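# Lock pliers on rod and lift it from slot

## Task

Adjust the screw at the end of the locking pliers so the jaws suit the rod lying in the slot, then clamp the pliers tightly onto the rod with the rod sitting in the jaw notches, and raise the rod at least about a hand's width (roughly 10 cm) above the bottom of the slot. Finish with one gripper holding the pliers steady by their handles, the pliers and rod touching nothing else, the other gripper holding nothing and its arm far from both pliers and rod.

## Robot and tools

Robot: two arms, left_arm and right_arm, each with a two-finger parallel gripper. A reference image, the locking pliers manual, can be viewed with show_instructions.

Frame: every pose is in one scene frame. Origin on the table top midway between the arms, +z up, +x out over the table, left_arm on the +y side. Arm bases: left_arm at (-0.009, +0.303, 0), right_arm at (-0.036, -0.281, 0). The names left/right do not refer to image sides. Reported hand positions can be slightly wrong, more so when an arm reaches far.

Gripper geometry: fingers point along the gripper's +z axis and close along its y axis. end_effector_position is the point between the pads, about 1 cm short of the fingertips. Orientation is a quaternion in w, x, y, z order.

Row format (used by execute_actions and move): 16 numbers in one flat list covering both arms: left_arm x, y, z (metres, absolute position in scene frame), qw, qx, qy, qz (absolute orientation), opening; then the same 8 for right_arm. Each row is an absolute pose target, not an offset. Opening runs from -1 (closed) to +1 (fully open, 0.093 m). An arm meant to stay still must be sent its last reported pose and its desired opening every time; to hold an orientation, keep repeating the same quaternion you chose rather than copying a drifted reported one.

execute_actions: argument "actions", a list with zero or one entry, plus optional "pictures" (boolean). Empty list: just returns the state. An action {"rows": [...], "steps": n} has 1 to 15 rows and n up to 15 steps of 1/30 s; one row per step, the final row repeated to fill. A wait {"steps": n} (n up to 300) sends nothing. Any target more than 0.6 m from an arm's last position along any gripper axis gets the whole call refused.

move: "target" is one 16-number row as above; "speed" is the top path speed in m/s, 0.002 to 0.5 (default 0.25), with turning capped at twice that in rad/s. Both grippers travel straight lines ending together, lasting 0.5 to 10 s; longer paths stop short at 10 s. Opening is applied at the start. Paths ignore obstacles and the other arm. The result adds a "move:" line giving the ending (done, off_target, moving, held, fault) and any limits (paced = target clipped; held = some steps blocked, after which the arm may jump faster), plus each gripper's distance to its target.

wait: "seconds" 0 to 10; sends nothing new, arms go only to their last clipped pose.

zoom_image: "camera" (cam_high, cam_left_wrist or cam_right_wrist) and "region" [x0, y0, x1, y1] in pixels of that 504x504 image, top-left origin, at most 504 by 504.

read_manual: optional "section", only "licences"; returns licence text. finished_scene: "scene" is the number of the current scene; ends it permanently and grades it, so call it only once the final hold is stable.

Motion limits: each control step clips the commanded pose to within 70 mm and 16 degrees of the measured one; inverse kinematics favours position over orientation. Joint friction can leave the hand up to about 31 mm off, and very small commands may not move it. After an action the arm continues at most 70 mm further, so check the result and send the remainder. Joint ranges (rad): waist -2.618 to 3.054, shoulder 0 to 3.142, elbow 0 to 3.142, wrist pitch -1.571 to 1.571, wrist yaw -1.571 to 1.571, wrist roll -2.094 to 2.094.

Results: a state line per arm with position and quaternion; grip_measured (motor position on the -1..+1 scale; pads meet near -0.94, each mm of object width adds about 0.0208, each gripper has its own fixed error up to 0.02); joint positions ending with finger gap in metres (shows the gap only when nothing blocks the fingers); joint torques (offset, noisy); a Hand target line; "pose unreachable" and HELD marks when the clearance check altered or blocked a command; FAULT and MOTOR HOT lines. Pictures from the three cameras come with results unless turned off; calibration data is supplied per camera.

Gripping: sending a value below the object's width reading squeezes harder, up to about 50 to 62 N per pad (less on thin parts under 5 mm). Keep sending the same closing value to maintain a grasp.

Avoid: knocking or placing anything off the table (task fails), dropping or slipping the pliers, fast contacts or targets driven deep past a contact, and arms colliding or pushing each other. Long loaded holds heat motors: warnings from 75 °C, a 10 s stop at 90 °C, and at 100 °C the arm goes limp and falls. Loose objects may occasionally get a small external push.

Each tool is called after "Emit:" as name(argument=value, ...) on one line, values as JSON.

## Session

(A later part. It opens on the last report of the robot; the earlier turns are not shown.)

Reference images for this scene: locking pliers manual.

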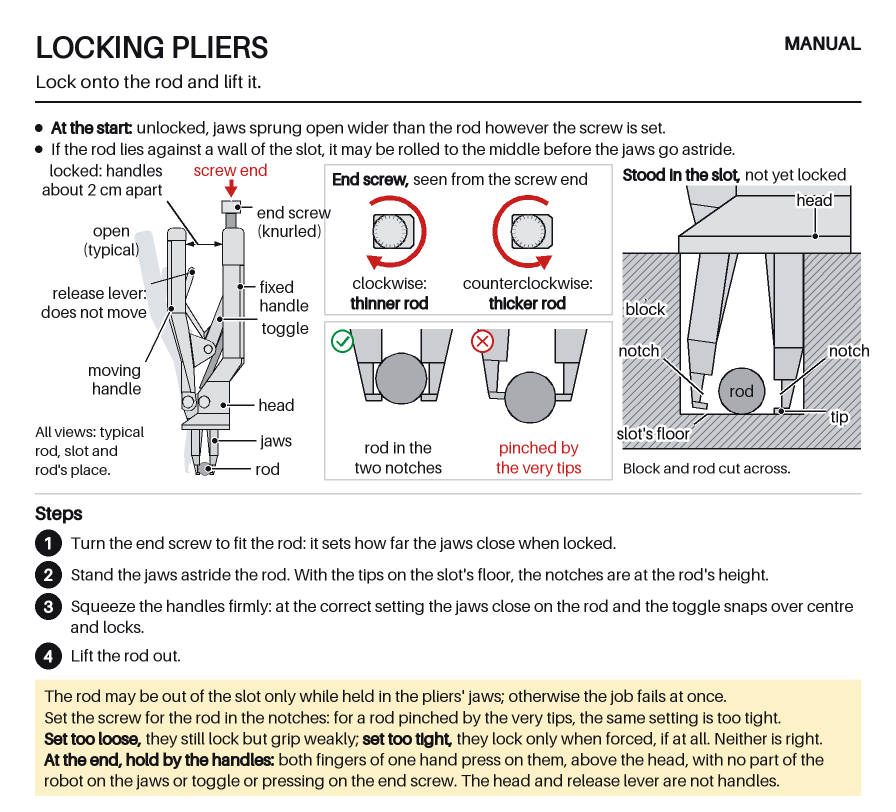

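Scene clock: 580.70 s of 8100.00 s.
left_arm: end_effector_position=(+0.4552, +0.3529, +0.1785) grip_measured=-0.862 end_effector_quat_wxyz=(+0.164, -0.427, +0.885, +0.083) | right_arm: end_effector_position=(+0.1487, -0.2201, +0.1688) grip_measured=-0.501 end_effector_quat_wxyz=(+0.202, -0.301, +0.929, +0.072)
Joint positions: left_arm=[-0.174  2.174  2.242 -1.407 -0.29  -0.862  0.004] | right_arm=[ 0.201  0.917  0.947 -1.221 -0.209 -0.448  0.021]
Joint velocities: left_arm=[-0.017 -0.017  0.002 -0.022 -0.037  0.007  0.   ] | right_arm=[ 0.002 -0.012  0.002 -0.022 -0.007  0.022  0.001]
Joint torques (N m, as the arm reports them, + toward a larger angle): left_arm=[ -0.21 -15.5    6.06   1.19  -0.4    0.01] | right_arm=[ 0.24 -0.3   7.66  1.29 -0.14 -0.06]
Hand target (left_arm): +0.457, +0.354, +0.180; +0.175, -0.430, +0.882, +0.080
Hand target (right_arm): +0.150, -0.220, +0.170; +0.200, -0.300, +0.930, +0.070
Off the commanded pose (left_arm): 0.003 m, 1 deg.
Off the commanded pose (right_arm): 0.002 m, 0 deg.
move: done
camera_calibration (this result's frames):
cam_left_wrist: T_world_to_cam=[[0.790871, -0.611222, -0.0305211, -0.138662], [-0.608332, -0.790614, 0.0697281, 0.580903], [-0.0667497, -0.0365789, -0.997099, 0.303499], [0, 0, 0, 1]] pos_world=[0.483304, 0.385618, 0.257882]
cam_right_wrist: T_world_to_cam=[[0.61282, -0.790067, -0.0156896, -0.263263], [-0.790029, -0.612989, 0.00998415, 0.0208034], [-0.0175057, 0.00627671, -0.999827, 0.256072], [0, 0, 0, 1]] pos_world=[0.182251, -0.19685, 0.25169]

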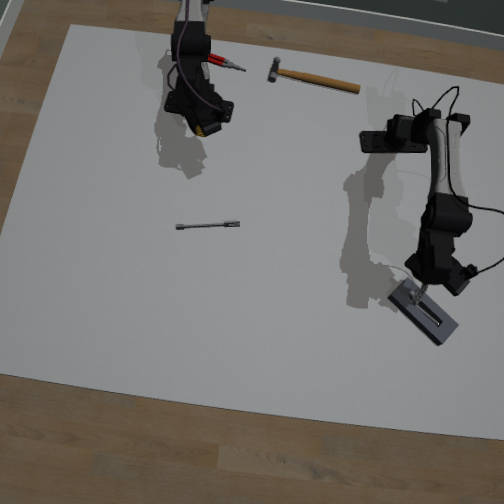

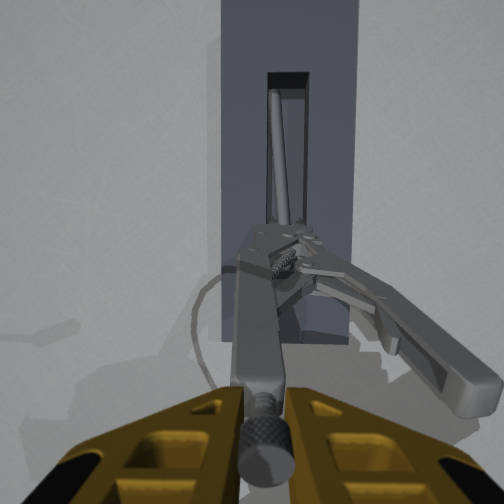

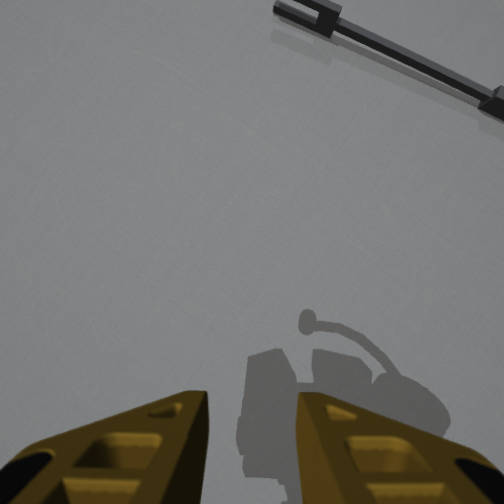

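Emit:
move(target=[0.489,0.397,0.178,0.175,-0.430,0.882,0.080,-0.80, 0.15,-0.22,0.17,0.2,-0.30,0.93,0.07,-0.5], speed=0.025)

Scene clock: 586.27 s of 8100.00 s.
left_arm: end_effector_position=(+0.4818, +0.3935, +0.1815) grip_measured=-0.793 end_effector_quat_wxyz=(+0.172, -0.428, +0.883, +0.083) | right_arm: end_effector_position=(+0.1487, -0.2201, +0.1688) grip_measured=-0.501 end_effector_quat_wxyz=(+0.202, -0.301, +0.929, +0.072)
Joint positions: left_arm=[-0.087  2.349  2.548 -1.499 -0.276 -0.776  0.007] | right_arm=[ 0.201  0.917  0.947 -1.221 -0.209 -0.448  0.021]
Joint velocities: left_arm=[-0.007  0.012  0.022 -0.022 -0.066  0.037  0.   ] | right_arm=[-0.012  0.007 -0.002 -0.022  0.007  0.007 -0.   ]
Joint torques (N m, as the arm reports them, + toward a larger angle): left_arm=[  0.21 -13.18  10.32   1.13  -0.3    0.14] | right_arm=[ 0.25 -0.33  7.63  1.28 -0.13 -0.06]
Hand target (left_arm): +0.488, +0.398, +0.178; +0.176, -0.430, +0.882, +0.081
Hand target (right_arm): +0.150, -0.220, +0.170; +0.200, -0.300, +0.930, +0.070
Off the commanded pose (left_arm): 0.009 m, 1 deg.
Off the commanded pose (right_arm): 0.002 m, 0 deg.
move: done
camera_calibration (this result's frames):
cam_left_wrist: T_world_to_cam=[[0.792872, -0.608912, -0.0240721, -0.137812], [-0.607136, -0.792719, 0.0546061, 0.632006], [-0.0523327, -0.0286806, -0.998218, 0.299951], [0, 0, 0, 1]] pos_world=[0.508679, 0.42569, 0.261587]
cam_right_wrist: T_world_to_cam=[[0.61282, -0.790067, -0.0156896, -0.263263], [-0.790029, -0.612989, 0.00998415, 0.0208034], [-0.0175057, 0.00627671, -0.999827, 0.256072], [0, 0, 0, 1]] pos_world=[0.182251, -0.19685, 0.25169]

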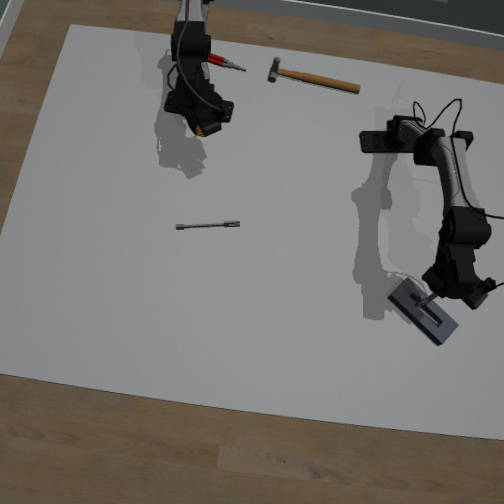

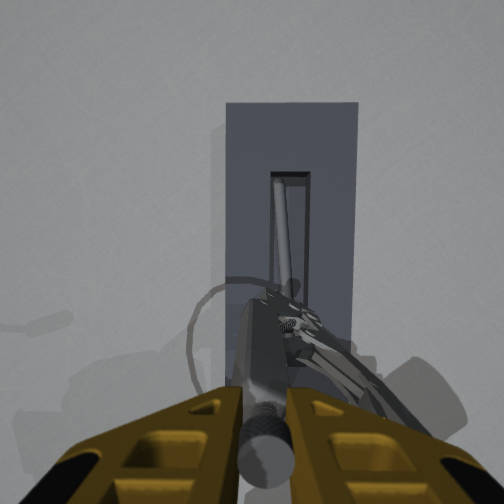

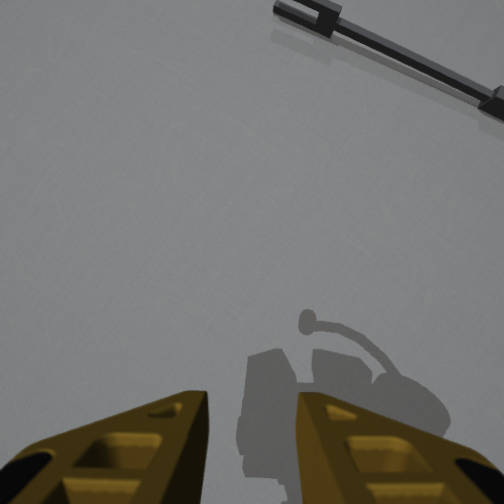

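Emit:
zoom_image(camera="cam_left_wrist", region=[213,243,444,474])

Region (213, 243, 444, 474) of cam_left_wrist's 504x504 image, scaled by 2.182, with more detail than that image has.

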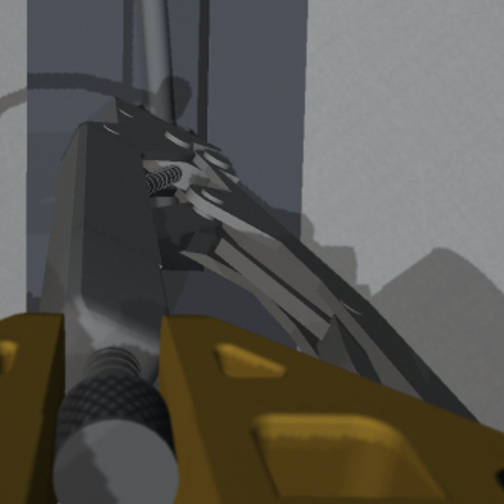

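Emit:
move(target=[0.487,0.396,0.180,0.1535,-0.610,0.768,0.116,-0.86, 0.15,-0.22,0.17,0.2,-0.30,0.93,0.07,-0.5], speed=0.1)

Scene clock: 595.97 s of 8100.00 s.
left_arm: end_effector_position=(+0.4819, +0.3974, +0.1811) grip_measured=-0.844 end_effector_quat_wxyz=(+0.196, -0.595, +0.775, +0.085) | right_arm: end_effector_position=(+0.1487, -0.2201, +0.1688) grip_measured=-0.501 end_effector_quat_wxyz=(+0.202, -0.301, +0.929, +0.072)
Joint positions: left_arm=[-0.106  2.399  2.628 -1.553 -0.358 -1.195  0.005] | right_arm=[ 0.201  0.917  0.947 -1.221 -0.209 -0.448  0.021]
Joint velocities: left_arm=[-0.012 -0.012 -0.012 -0.022  0.037  0.007 -0.001] | right_arm=[ 0.022 -0.027  0.002 -0.022 -0.022  0.051  0.   ]
Joint torques (N m, as the arm reports them, + toward a larger angle): left_arm=[ -0.87 -13.51  10.45   0.85  -0.56  -0.12] | right_arm=[ 0.2  -0.27  7.65  1.29 -0.15 -0.05]
Hand target (left_arm): +0.486, +0.396, +0.179; +0.203, -0.599, +0.770, +0.088
Hand target (right_arm): +0.150, -0.220, +0.170; +0.200, -0.300, +0.930, +0.070
Off the commanded pose (left_arm): 0.005 m, 6 deg.
Off the commanded pose (right_arm): 0.002 m, 0 deg.
joint sent to its limit (left arm) — the command would take joint 4 (wrist pitch) past its lower limit, so that joint was sent only as far as its limit.
move: off_target (left_arm)
camera_calibration (this result's frames):
cam_left_wrist: T_world_to_cam=[[0.961161, -0.264658, 0.0782654, -0.371939], [-0.266959, -0.963493, 0.020368, 0.54525], [0.0700176, -0.0404705, -0.996724, 0.24513], [0, 0, 0, 1]] pos_world=[0.48589, 0.436829, 0.262332]
cam_right_wrist: T_world_to_cam=[[0.61282, -0.790067, -0.0156896, -0.263263], [-0.790029, -0.612989, 0.00998415, 0.0208034], [-0.0175057, 0.00627671, -0.999827, 0.256072], [0, 0, 0, 1]] pos_world=[0.182251, -0.19685, 0.25169]

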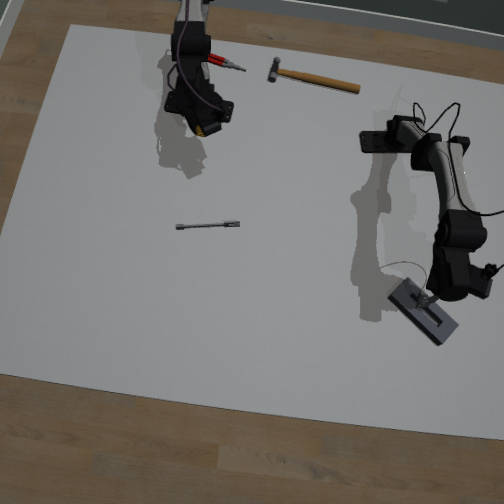

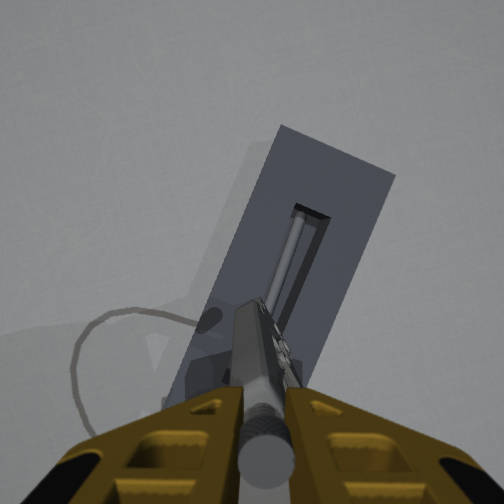

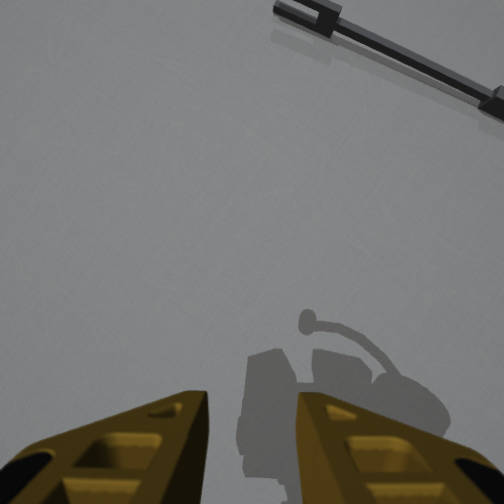

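Emit:
move(target=[0.473,0.386,0.180,0.175,-0.430,0.882,0.080,-0.86, 0.15,-0.22,0.17,0.2,-0.30,0.93,0.07,-0.5], speed=0.05)

Scene clock: 604.00 s of 8100.00 s.
left_arm: end_effector_position=(+0.4781, +0.3853, +0.1821) grip_measured=-0.844 end_effector_quat_wxyz=(+0.182, -0.435, +0.878, +0.080) | right_arm: end_effector_position=(+0.1487, -0.2201, +0.1688) grip_measured=-0.501 end_effector_quat_wxyz=(+0.202, -0.301, +0.929, +0.072)
Joint positions: left_arm=[-0.106  2.272  2.409 -1.421 -0.284 -0.807  0.005] | right_arm=[ 0.201  0.917  0.947 -1.221 -0.209 -0.448  0.021]
Joint velocities: left_arm=[-0.007  0.002 -0.012  0.022 -0.007  0.066 -0.   ] | right_arm=[ 0.007 -0.012  0.002 -0.037  0.007 -0.007  0.001]
Joint torques (N m, as the arm reports them, + toward a larger angle): left_arm=[  0.07 -16.47   5.41   1.06  -0.24   0.14] | right_arm=[ 0.21 -0.26  7.66  1.29 -0.14 -0.06]
Hand target (left_arm): +0.474, +0.386, +0.180; +0.175, -0.430, +0.882, +0.080
Hand target (right_arm): +0.150, -0.220, +0.170; +0.200, -0.300, +0.930, +0.070
Off the commanded pose (left_arm): 0.006 m, 1 deg.
Off the commanded pose (right_arm): 0.002 m, 0 deg.
move: done
camera_calibration (this result's frames):
cam_left_wrist: T_world_to_cam=[[0.801007, -0.598628, -0.00567015, -0.15101], [-0.598016, -0.800553, 0.0386273, 0.624748], [-0.0276626, -0.0275499, -0.999238, 0.288112], [0, 0, 0, 1]] pos_world=[0.502539, 0.417683, 0.262904]
cam_right_wrist: T_world_to_cam=[[0.61282, -0.790067, -0.0156896, -0.263263], [-0.790029, -0.612989, 0.00998415, 0.0208034], [-0.0175057, 0.00627671, -0.999827, 0.256072], [0, 0, 0, 1]] pos_world=[0.182251, -0.19685, 0.25169]

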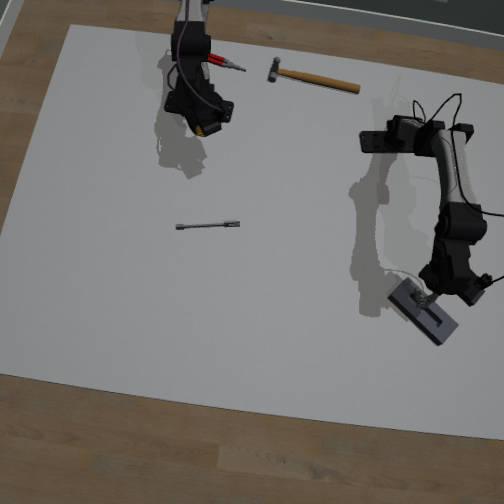

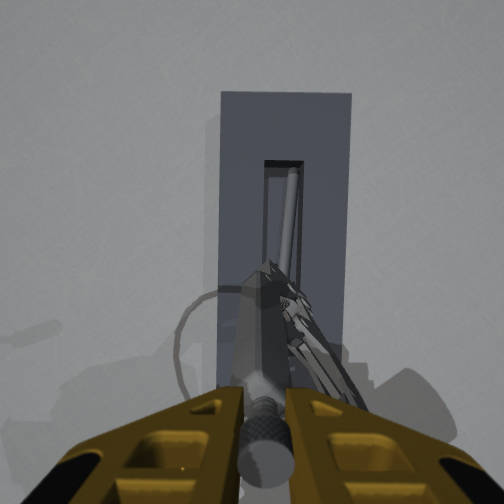

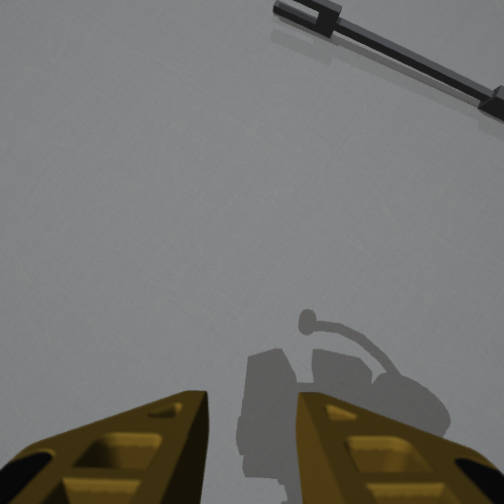

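Emit:
move(target=[0.484,0.391,0.180,0.175,-0.07,0.982,0.012,-0.86, 0.15,-0.22,0.17,0.2,-0.30,0.93,0.07,-0.5], speed=0.15)

Scene clock: 612.30 s of 8100.00 s.
left_arm: end_effector_position=(+0.4822, +0.3955, +0.1819) grip_measured=-0.845 end_effector_quat_wxyz=(+0.175, -0.079, +0.981, +0.028) | right_arm: end_effector_position=(+0.1487, -0.2201, +0.1688) grip_measured=-0.501 end_effector_quat_wxyz=(+0.202, -0.301, +0.929, +0.072)
Joint positions: left_arm=[ 0.002  2.207  2.302 -1.31  -0.021  0.022  0.005] | right_arm=[ 0.201  0.917  0.947 -1.221 -0.209 -0.448  0.021]
Joint velocities: left_arm=[ 0.007  0.007 -0.012  0.007  0.037  0.037 -0.   ] | right_arm=[ 0.012  0.017 -0.002  0.022  0.022  0.037  0.001]
Joint torques (N m, as the arm reports them, + toward a larger angle): left_arm=[ -0.28 -14.46   8.8    1.25   0.25   0.17] | right_arm=[ 0.26 -0.31  7.61  1.28 -0.12 -0.06]
Hand target (left_arm): +0.484, +0.392, +0.181; +0.177, -0.070, +0.982, +0.014
Hand target (right_arm): +0.150, -0.220, +0.170; +0.200, -0.300, +0.930, +0.070
Off the commanded pose (left_arm): 0.005 m, 2 deg.
Off the commanded pose (right_arm): 0.002 m, 0 deg.
move: done
camera_calibration (this result's frames):
cam_left_wrist: T_world_to_cam=[[0.1758, -0.983052, -0.051996, 0.313767], [-0.980273, -0.179661, 0.0823804, 0.566198], [-0.0903259, 0.0364877, -0.995244, 0.292412], [0, 0, 0, 1]] pos_world=[0.52628, 0.399503, 0.260692]
cam_right_wrist: T_world_to_cam=[[0.61282, -0.790067, -0.0156896, -0.263263], [-0.790029, -0.612989, 0.00998415, 0.0208034], [-0.0175057, 0.00627671, -0.999827, 0.256072], [0, 0, 0, 1]] pos_world=[0.182251, -0.19685, 0.25169]

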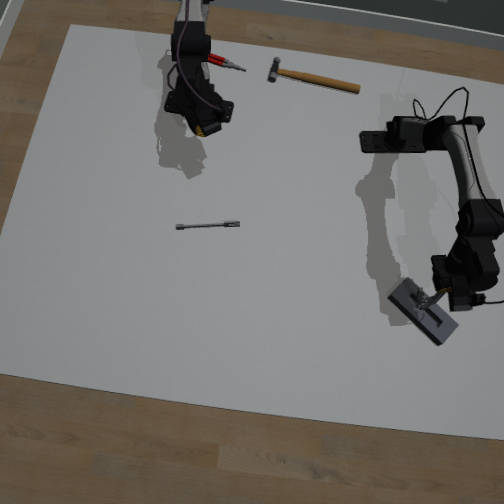

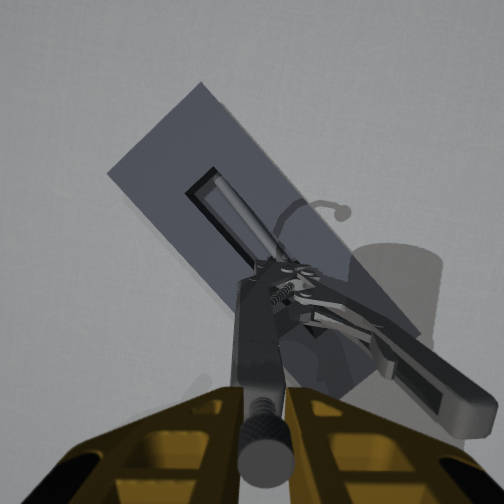

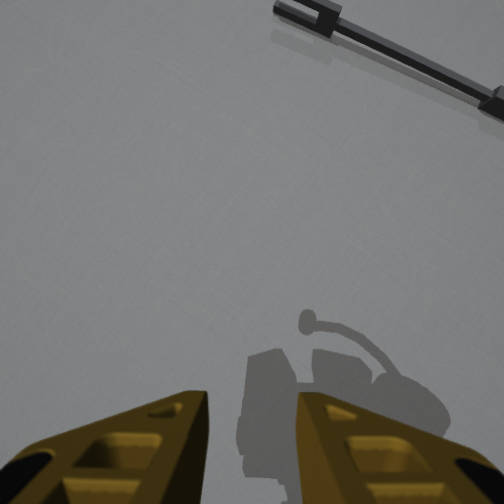

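Emit:
move(target=[0.496,0.395,0.158,0.175,-0.07,0.982,0.012,-0.72, 0.15,-0.22,0.17,0.2,-0.30,0.93,0.07,-0.5], speed=0.03)

Scene clock: 615.83 s of 8100.00 s.
left_arm: end_effector_position=(+0.4923, +0.3968, +0.1831) grip_measured=-0.720 end_effector_quat_wxyz=(+0.194, -0.076, +0.978, +0.025) | right_arm: end_effector_position=(+0.1487, -0.2201, +0.1688) grip_measured=-0.501 end_effector_quat_wxyz=(+0.202, -0.301, +0.929, +0.072)
Joint positions: left_arm=[ 0.005  2.212  2.302 -1.267 -0.009  0.029  0.011] | right_arm=[ 0.201  0.917  0.947 -1.221 -0.209 -0.448  0.021]
Joint velocities: left_arm=[ 0.017 -0.007 -0.017  0.037 -0.022  0.051  0.   ] | right_arm=[-0.002 -0.012 -0.017 -0.022 -0.007  0.022  0.   ]
Joint torques (N m, as the arm reports them, + toward a larger angle): left_arm=[  0.01 -11.41   6.2    1.53   0.16   0.16] | right_arm=[ 0.27 -0.29  7.63  1.29 -0.12 -0.06]
Hand target (left_arm): +0.495, +0.395, +0.158; +0.175, -0.070, +0.982, +0.012
Hand target (right_arm): +0.150, -0.220, +0.170; +0.200, -0.300, +0.930, +0.070
Off the commanded pose (left_arm): 0.025 m, 3 deg.
Off the commanded pose (right_arm): 0.002 m, 0 deg.
move: off_target (left_arm)
camera_calibration (this result's frames):
cam_left_wrist: T_world_to_cam=[[0.170321, -0.984439, -0.0432461, 0.314992], [-0.984061, -0.172206, 0.0443856, 0.582102], [-0.0511421, 0.0349969, -0.998078, 0.276341], [0, 0, 0, 1]] pos_world=[0.533306, 0.400661, 0.263595]
cam_right_wrist: T_world_to_cam=[[0.61282, -0.790067, -0.0156896, -0.263263], [-0.790029, -0.612989, 0.00998415, 0.0208034], [-0.0175057, 0.00627671, -0.999827, 0.256072], [0, 0, 0, 1]] pos_world=[0.182251, -0.19685, 0.25169]

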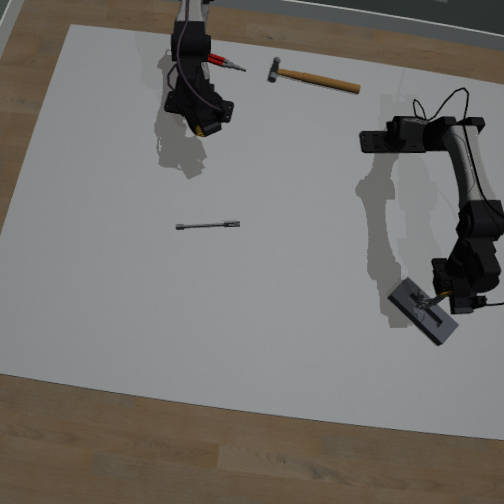

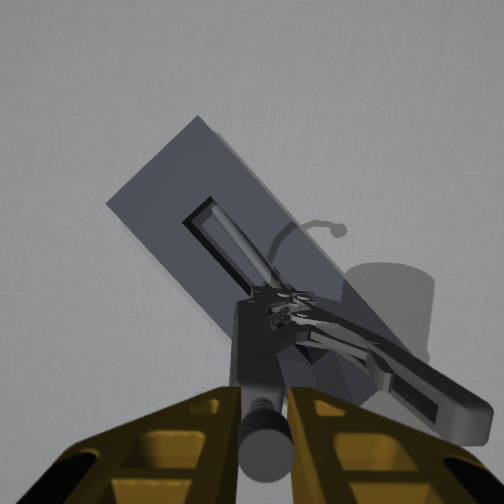

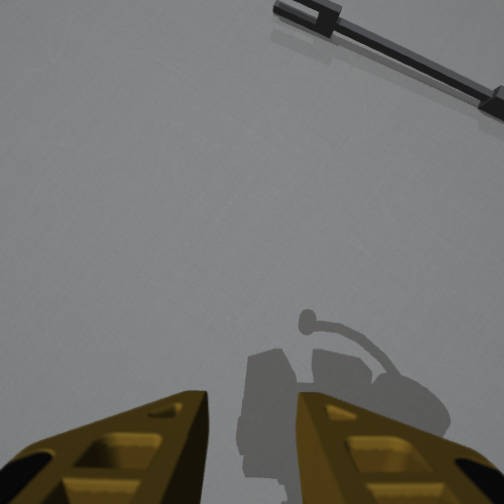

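Emit:
execute_actions(actions=[{"rows":[[0.497,0.395,0.158,0.175,-0.07,0.982,0.012,-0.63, 0.15,-0.22,0.17,0.2,-0.30,0.93,0.07,-0.5]],"steps":12}])

Scene clock: 618.17 s of 8100.00 s.
left_arm: end_effector_position=(+0.4983, +0.3971, +0.1833) grip_measured=-0.631 end_effector_quat_wxyz=(+0.205, -0.074, +0.976, +0.024) | right_arm: end_effector_position=(+0.1487, -0.2201, +0.1688) grip_measured=-0.501 end_effector_quat_wxyz=(+0.202, -0.301, +0.929, +0.072)
Joint positions: left_arm=[ 0.005  2.217  2.302 -1.241 -0.004  0.03   0.015] | right_arm=[ 0.201  0.917  0.947 -1.221 -0.209 -0.448  0.021]
Joint velocities: left_arm=[ 0.012 -0.002 -0.002  0.022  0.022  0.037  0.   ] | right_arm=[ 0.012 -0.002 -0.007  0.051 -0.051  0.022 -0.001]
Joint torques (N m, as the arm reports them, + toward a larger angle): left_arm=[ -0.1  -11.34   7.2    1.23   0.15   0.16] | right_arm=[ 0.23 -0.32  7.63  1.29 -0.13 -0.06]
Hand target (left_arm): +0.497, +0.395, +0.158; +0.175, -0.070, +0.982, +0.012
Hand target (right_arm): +0.150, -0.220, +0.170; +0.200, -0.300, +0.930, +0.070
Off the commanded pose (left_arm): 0.025 m, 4 deg.
Off the commanded pose (right_arm): 0.002 m, 0 deg.
Steps of this call (steps 1 to 58: nothing new was sent; steps 59 to 70: all 12 steps of this action). Readings (end_effector_position):
59: left_arm (+0.4926, +0.3967, +0.1832) | right_arm (+0.1487, -0.2201, +0.1688)
60: left_arm (+0.4934, +0.3965, +0.1830) | right_arm (+0.1487, -0.2201, +0.1688)
62: left_arm (+0.4955, +0.3969, +0.1831) | right_arm (+0.1487, -0.2201, +0.1688)
66: left_arm (+0.4976, +0.3971, +0.1832) | right_arm (+0.1487, -0.2201, +0.1688)
70: the state above
camera_calibration (this result's frames):
cam_left_wrist: T_world_to_cam=[[0.167884, -0.985014, -0.0395265, 0.314985], [-0.985347, -0.168895, 0.0237697, 0.591132], [-0.0300893, 0.0349567, -0.998936, 0.266465], [0, 0, 0, 1]] pos_world=[0.537607, 0.400789, 0.26458]
cam_right_wrist: T_world_to_cam=[[0.61282, -0.790067, -0.0156896, -0.263263], [-0.790029, -0.612989, 0.00998415, 0.0208034], [-0.0175057, 0.00627671, -0.999827, 0.256072], [0, 0, 0, 1]] pos_world=[0.182251, -0.19685, 0.25169]

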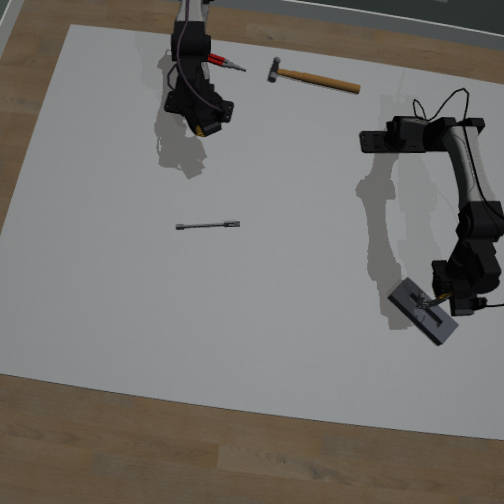

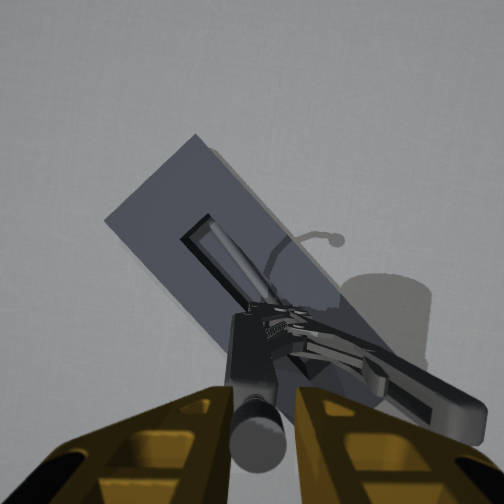

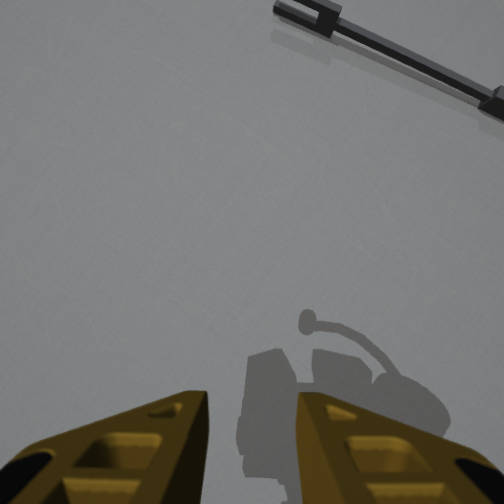

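Emit:
execute_actions(actions=[{"rows":[[0.503,0.399,0.150,0.175,-0.07,0.982,0.012,-0.52, 0.15,-0.22,0.17,0.2,-0.30,0.93,0.07,-0.5]],"steps":12}])

Scene clock: 620.97 s of 8100.00 s.
left_arm: end_effector_position=(+0.5085, +0.4049, +0.1798) grip_measured=-0.521 end_effector_quat_wxyz=(+0.220, -0.076, +0.972, +0.027) | right_arm: end_effector_position=(+0.1487, -0.2201, +0.1688) grip_measured=-0.501 end_effector_quat_wxyz=(+0.202, -0.301, +0.929, +0.072)
Joint positions: left_arm=[ 0.016  2.233  2.302 -1.194 -0.004  0.037  0.02 ] | right_arm=[ 0.201  0.917  0.947 -1.221 -0.209 -0.448  0.021]
Joint velocities: left_arm=[ 0.007  0.007  0.002  0.051 -0.051 -0.022 -0.   ] | right_arm=[-0.017  0.012 -0.007  0.007 -0.066 -0.037 -0.   ]
Joint torques (N m, as the arm reports them, + toward a larger angle): left_arm=[ -0.51 -10.33   8.85   0.91   0.2    0.13] | right_arm=[ 0.25 -0.27  7.64  1.29 -0.14 -0.06]
Hand target (left_arm): +0.503, +0.399, +0.151; +0.176, -0.070, +0.982, +0.012
Hand target (right_arm): +0.150, -0.220, +0.170; +0.200, -0.300, +0.930, +0.070
Off the commanded pose (left_arm): 0.031 m, 6 deg.
Off the commanded pose (right_arm): 0.002 m, 0 deg.
Steps of this call (steps 1 to 72: nothing new was sent; steps 73 to 84: all 12 steps of this action). Readings (end_effector_position):
73: left_arm (+0.4990, +0.3970, +0.1826) | right_arm (+0.1487, -0.2201, +0.1688)
74: left_arm (+0.5004, +0.3976, +0.1818) | right_arm (+0.1487, -0.2201, +0.1688)
76: left_arm (+0.5035, +0.3998, +0.1814) | right_arm (+0.1487, -0.2201, +0.1688)
80: left_arm (+0.5065, +0.4038, +0.1804) | right_arm (+0.1487, -0.2201, +0.1688)
84: the state above
camera_calibration (this result's frames):
cam_left_wrist: T_world_to_cam=[[0.173859, -0.983838, -0.0428567, 0.317905], [-0.98477, -0.173717, -0.0070548, 0.60984], [-0.000504156, 0.0434306, -0.999056, 0.244611], [0, 0, 0, 1]] pos_world=[0.545405, 0.408083, 0.262307]
cam_right_wrist: T_world_to_cam=[[0.61282, -0.790067, -0.0156896, -0.263263], [-0.790029, -0.612989, 0.00998415, 0.0208034], [-0.0175057, 0.00627671, -0.999827, 0.256072], [0, 0, 0, 1]] pos_world=[0.182251, -0.19685, 0.25169]

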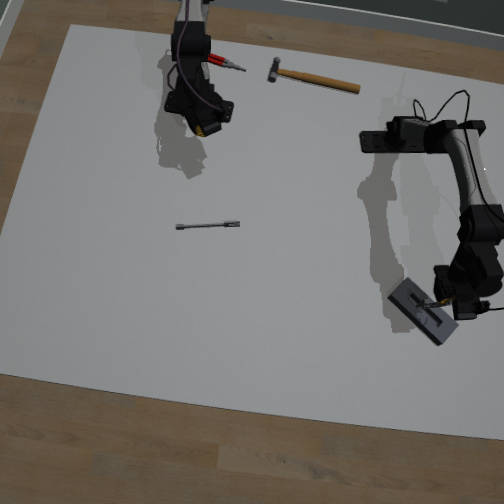

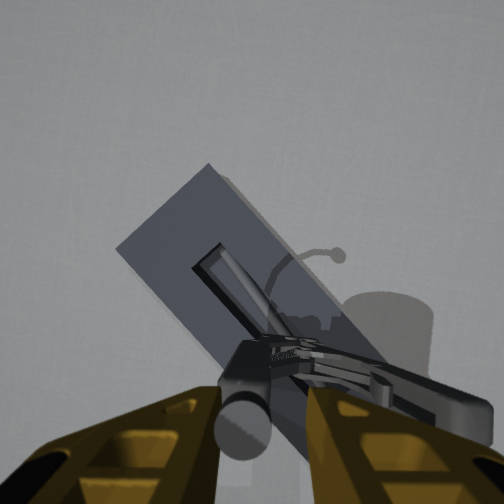

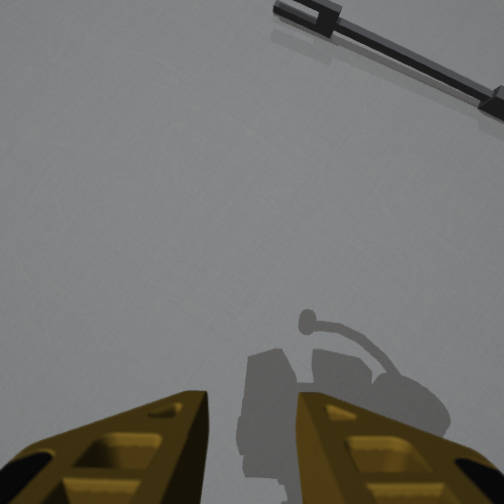

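Emit:
execute_actions(actions=[{"rows":[[0.508,0.403,0.180,0.2,-0.07,0.977,0.02,-0.62, 0.15,-0.22,0.17,0.2,-0.30,0.93,0.07,-0.5],[0.508,0.403,0.180,0.2,-0.07,0.977,0.02,-0.7, 0.15,-0.22,0.17,0.2,-0.30,0.93,0.07,-0.5],[0.508,0.403,0.180,0.2,-0.07,0.977,0.02,-0.8, 0.15,-0.22,0.17,0.2,-0.30,0.93,0.07,-0.5]],"steps":10}])

Scene clock: 624.17 s of 8100.00 s.
left_arm: end_effector_position=(+0.5105, +0.4048, +0.1859) grip_measured=-0.790 end_effector_quat_wxyz=(+0.216, -0.074, +0.973, +0.026) | right_arm: end_effector_position=(+0.1487, -0.2201, +0.1688) grip_measured=-0.501 end_effector_quat_wxyz=(+0.202, -0.301, +0.929, +0.072)
Joint positions: left_arm=[ 0.016  2.274  2.4   -1.258 -0.001  0.04   0.007] | right_arm=[ 0.201  0.917  0.947 -1.221 -0.209 -0.448  0.021]
Joint velocities: left_arm=[-0.002 -0.002  0.046 -0.11  -0.007 -0.007 -0.001] | right_arm=[-0.002  0.002  0.002  0.037 -0.022  0.037  0.   ]
Joint torques (N m, as the arm reports them, + toward a larger angle): left_arm=[ -0.13 -13.35  10.84   1.12   0.06   0.14] | right_arm=[ 0.23 -0.34  7.67  1.29 -0.13 -0.06]
Hand target (left_arm): +0.508, +0.403, +0.180; +0.201, -0.070, +0.977, +0.020
Hand target (right_arm): +0.150, -0.220, +0.170; +0.200, -0.300, +0.930, +0.070
Off the commanded pose (left_arm): 0.007 m, 2 deg.
Off the commanded pose (right_arm): 0.002 m, 0 deg.
Steps of this call (steps 1 to 86: nothing new was sent; steps 87 to 96: all 10 steps of this action). Readings (end_effector_position):
87: left_arm (+0.5099, +0.4054, +0.1821) | right_arm (+0.1487, -0.2201, +0.1688)
88: left_arm (+0.5109, +0.4054, +0.1843) | right_arm (+0.1487, -0.2201, +0.1688)
90: left_arm (+0.5115, +0.4050, +0.1860) | right_arm (+0.1487, -0.2201, +0.1688)
94: left_arm (+0.5111, +0.4050, +0.1858) | right_arm (+0.1487, -0.2201, +0.1688)
96: the state above
camera_calibration (this result's frames):
cam_left_wrist: T_world_to_cam=[[0.169728, -0.984612, -0.0416086, 0.31994], [-0.985464, -0.169882, 0.000177622, 0.60929], [-0.00724344, 0.0409736, -0.999134, 0.255097], [0, 0, 0, 1]] pos_world=[0.547979, 0.408072, 0.26808]
cam_right_wrist: T_world_to_cam=[[0.61282, -0.790067, -0.0156896, -0.263263], [-0.790029, -0.612989, 0.00998415, 0.0208034], [-0.0175057, 0.00627671, -0.999827, 0.256072], [0, 0, 0, 1]] pos_world=[0.182251, -0.19685, 0.25169]

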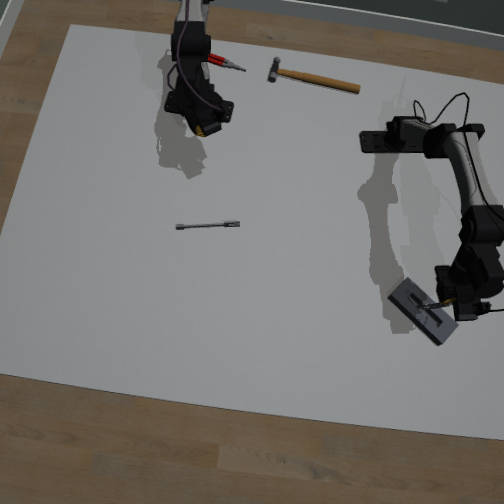

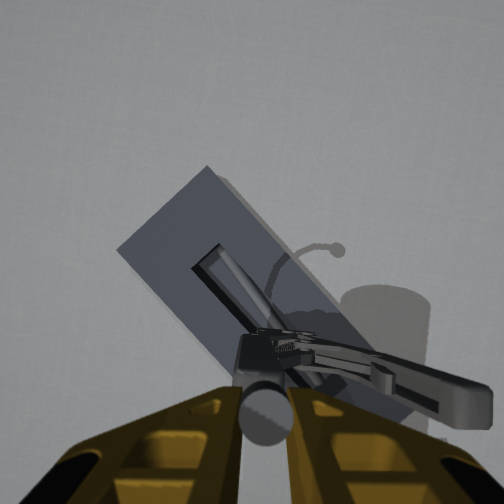

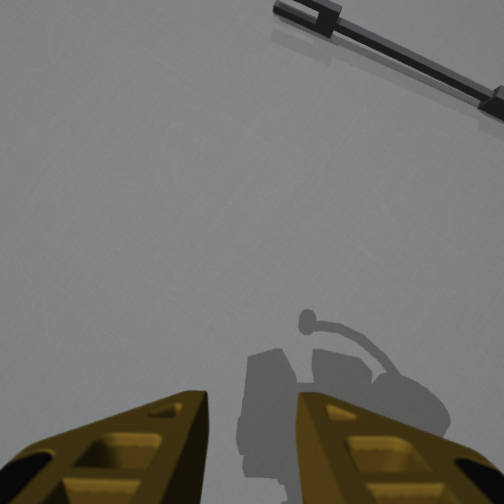

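Emit:
move(target=[0.508,0.403,0.192,0.2,-0.07,0.977,0.02,-0.84, 0.15,-0.22,0.17,0.2,-0.30,0.93,0.07,-0.5], speed=0.02)

Scene clock: 632.93 s of 8100.00 s.
left_arm: end_effector_position=(+0.5055, +0.4033, +0.1860) grip_measured=-0.826 end_effector_quat_wxyz=(+0.194, -0.074, +0.978, +0.022) | right_arm: end_effector_position=(+0.1487, -0.2201, +0.1688) grip_measured=-0.501 end_effector_quat_wxyz=(+0.202, -0.301, +0.929, +0.072)
Joint positions: left_arm=[ 0.016  2.332  2.523 -1.369  0.002  0.041  0.006] | right_arm=[ 0.201  0.917  0.947 -1.221 -0.209 -0.448  0.021]
Joint velocities: left_arm=[-0.002  0.002  0.037 -0.11   0.066 -0.066 -0.   ] | right_arm=[-0.017 -0.012 -0.012  0.007  0.037 -0.037  0.001]
Joint torques (N m, as the arm reports them, + toward a larger angle): left_arm=[ -0.25 -14.86  11.55   1.23  -0.01   0.17] | right_arm=[ 0.27 -0.31  7.62  1.28 -0.13 -0.07]
Hand target (left_arm): +0.508, +0.403, +0.192; +0.201, -0.070, +0.977, +0.020
Hand target (right_arm): +0.150, -0.220, +0.170; +0.200, -0.300, +0.930, +0.070
Off the commanded pose (left_arm): 0.006 m, 1 deg.
Off the commanded pose (right_arm): 0.002 m, 0 deg.
move: done
camera_calibration (this result's frames):
cam_left_wrist: T_world_to_cam=[[0.166374, -0.985335, -0.0378787, 0.320612], [-0.984674, -0.168055, 0.046629, 0.594354], [-0.0523109, 0.0295403, -0.998194, 0.282476], [0, 0, 0, 1]] pos_world=[0.54668, 0.40745, 0.266396]
cam_right_wrist: T_world_to_cam=[[0.61282, -0.790067, -0.0156896, -0.263263], [-0.790029, -0.612989, 0.00998415, 0.0208034], [-0.0175057, 0.00627671, -0.999827, 0.256072], [0, 0, 0, 1]] pos_world=[0.182251, -0.19685, 0.25169]

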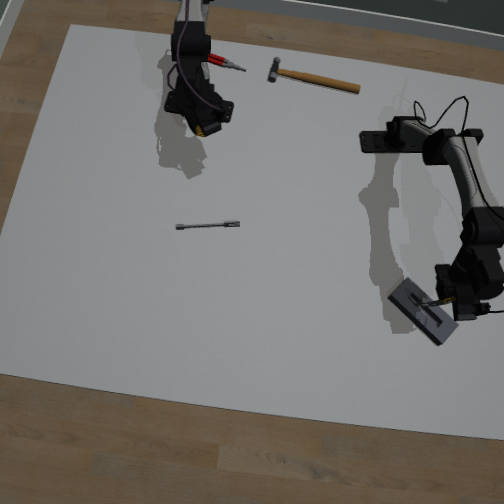

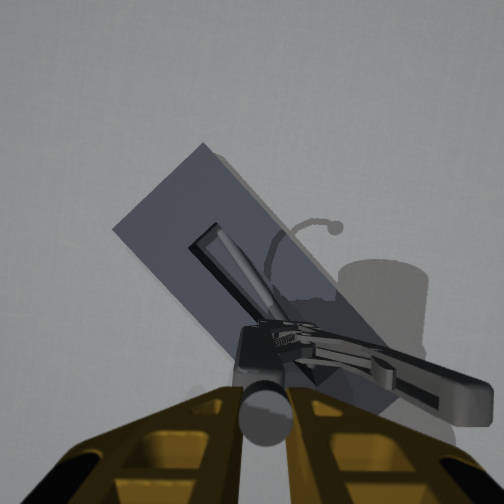

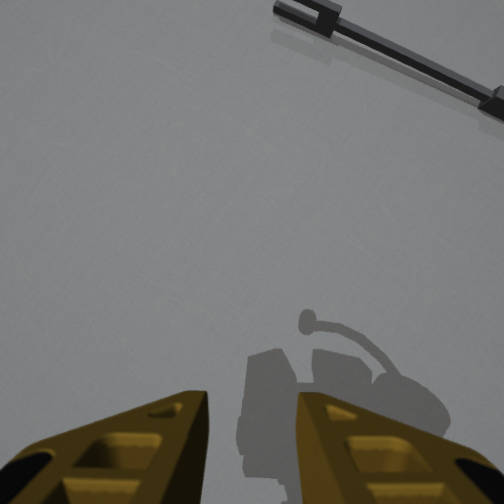

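Emit:
move(target=[0.487,0.396,0.196,0.18,-0.422,0.885,0.086,-0.86, 0.15,-0.22,0.17,0.2,-0.30,0.93,0.07,-0.5], speed=0.08)

Scene clock: 640.40 s of 8100.00 s.
left_arm: end_effector_position=(+0.4835, +0.3976, +0.1905) grip_measured=-0.844 end_effector_quat_wxyz=(+0.176, -0.418, +0.887, +0.080) | right_arm: end_effector_position=(+0.1487, -0.2201, +0.1688) grip_measured=-0.501 end_effector_quat_wxyz=(+0.202, -0.301, +0.929, +0.072)
Joint positions: left_arm=[-0.076  2.386  2.654 -1.553 -0.267 -0.742  0.005] | right_arm=[ 0.201  0.917  0.947 -1.221 -0.209 -0.448  0.021]
Joint velocities: left_arm=[-0.012 -0.012 -0.012  0.007  0.022 -0.037  0.   ] | right_arm=[ 0.007  0.002 -0.022  0.022 -0.037  0.037 -0.   ]
Joint torques (N m, as the arm reports them, + toward a larger angle): left_arm=[ -1.17 -15.04  10.23   1.    -0.44  -0.06] | right_arm=[ 0.25 -0.28  7.65  1.29 -0.13 -0.05]
Hand target (left_arm): +0.486, +0.395, +0.195; +0.186, -0.421, +0.884, +0.082
Hand target (right_arm): +0.150, -0.220, +0.170; +0.200, -0.300, +0.930, +0.070
Off the commanded pose (left_arm): 0.007 m, 1 deg.
Off the commanded pose (right_arm): 0.002 m, 0 deg.
joint sent to its limit (left arm) — the command would take joint 4 (wrist pitch) past its lower limit, so that joint was sent only as far as its limit.
move: done
camera_calibration (this result's frames):
cam_left_wrist: T_world_to_cam=[[0.778905, -0.626827, -0.0198617, -0.123396], [-0.625394, -0.778707, 0.0499707, 0.639926], [-0.0467895, -0.0265011, -0.998553, 0.30562], [0, 0, 0, 1]] pos_world=[0.510619, 0.429066, 0.27075]
cam_right_wrist: T_world_to_cam=[[0.61282, -0.790067, -0.0156896, -0.263263], [-0.790029, -0.612989, 0.00998415, 0.0208034], [-0.0175057, 0.00627671, -0.999827, 0.256072], [0, 0, 0, 1]] pos_world=[0.182251, -0.19685, 0.25169]

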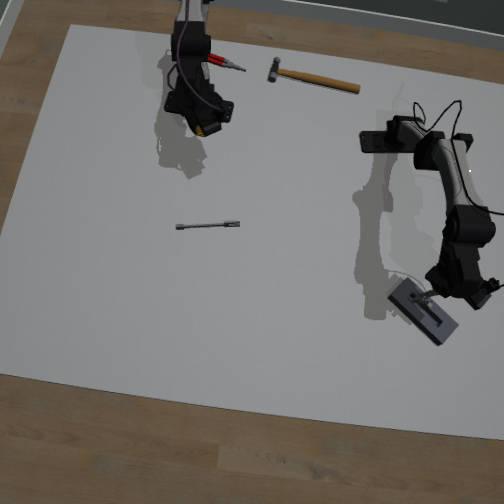

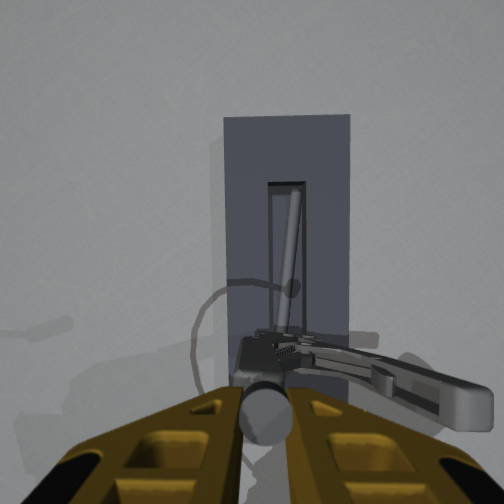

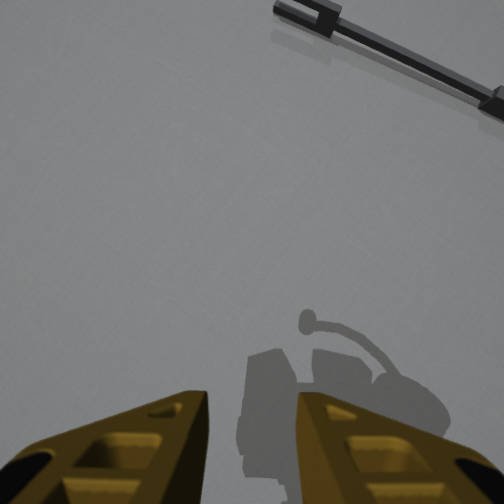

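Emit:
move(target=[0.484,0.393,0.194,0.241,-0.415,0.870,0.115,-0.86, 0.15,-0.22,0.17,0.2,-0.30,0.93,0.07,-0.5], speed=0.05)

Scene clock: 646.63 s of 8100.00 s.
left_arm: end_effector_position=(+0.4832, +0.3935, +0.1870) grip_measured=-0.844 end_effector_quat_wxyz=(+0.223, -0.413, +0.876, +0.113) | right_arm: end_effector_position=(+0.1487, -0.2201, +0.1688) grip_measured=-0.501 end_effector_quat_wxyz=(+0.202, -0.301, +0.929, +0.072)
Joint positions: left_arm=[-0.119  2.211  2.288 -1.299 -0.374 -0.758  0.005] | right_arm=[ 0.201  0.917  0.947 -1.221 -0.209 -0.448  0.021]
Joint velocities: left_arm=[-0.002  0.007 -0.002  0.022 -0.037 -0.037  0.001] | right_arm=[ 0.007  0.007 -0.002 -0.007 -0.022  0.022 -0.001]
Joint torques (N m, as the arm reports them, + toward a larger angle): left_arm=[ -1.05 -17.1    6.42   1.44  -0.53  -0.03] | right_arm=[ 0.23 -0.3   7.6   1.29 -0.13 -0.05]
Hand target (left_arm): +0.484, +0.393, +0.195; +0.239, -0.415, +0.870, +0.115
Hand target (right_arm): +0.150, -0.220, +0.170; +0.200, -0.300, +0.930, +0.070
Off the commanded pose (left_arm): 0.007 m, 2 deg.
Off the commanded pose (right_arm): 0.002 m, 0 deg.
MOTOR HOT: a motor of the left arm reached 75 °C. Now the hottest motor of the left arm, joint 2 (shoulder), reports 75 °C. The controller's stop level is 90 °C. To cool a motor, set the load down, stop pushing, or move to a pose that needs little force.
move: done
camera_calibration (this result's frames):
cam_left_wrist: T_world_to_cam=[[0.783625, -0.620147, -0.0367333, -0.127511], [-0.621101, -0.780863, -0.0669792, 0.657382], [0.0128533, 0.0753017, -0.997078, 0.232873], [0, 0, 0, 1]] pos_world=[0.505228, 0.416714, 0.27154]
cam_right_wrist: T_world_to_cam=[[0.61282, -0.790067, -0.0156896, -0.263263], [-0.790029, -0.612989, 0.00998415, 0.0208034], [-0.0175057, 0.00627671, -0.999827, 0.256072], [0, 0, 0, 1]] pos_world=[0.182251, -0.19685, 0.25169]

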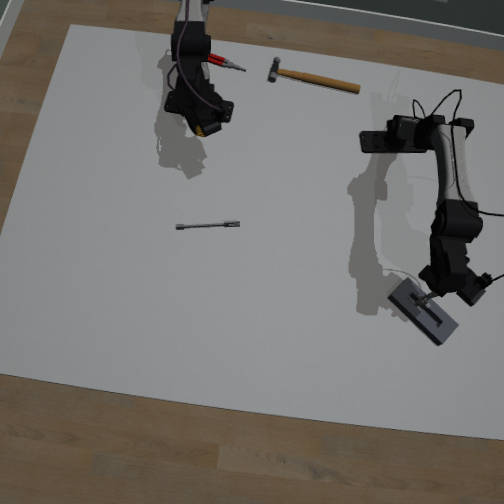

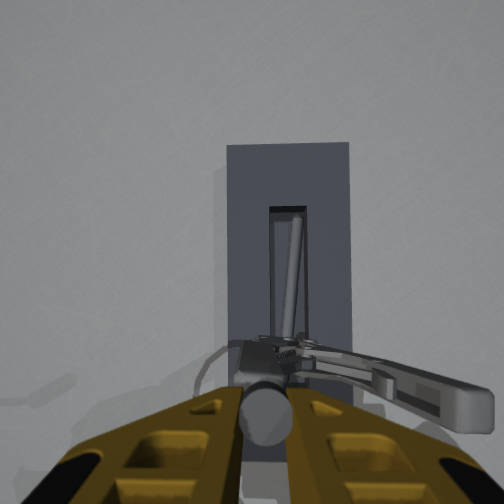

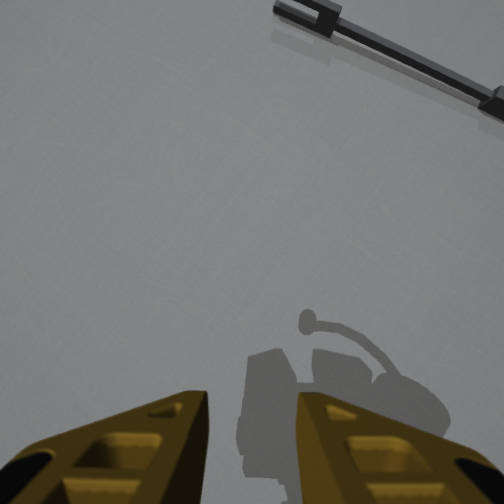

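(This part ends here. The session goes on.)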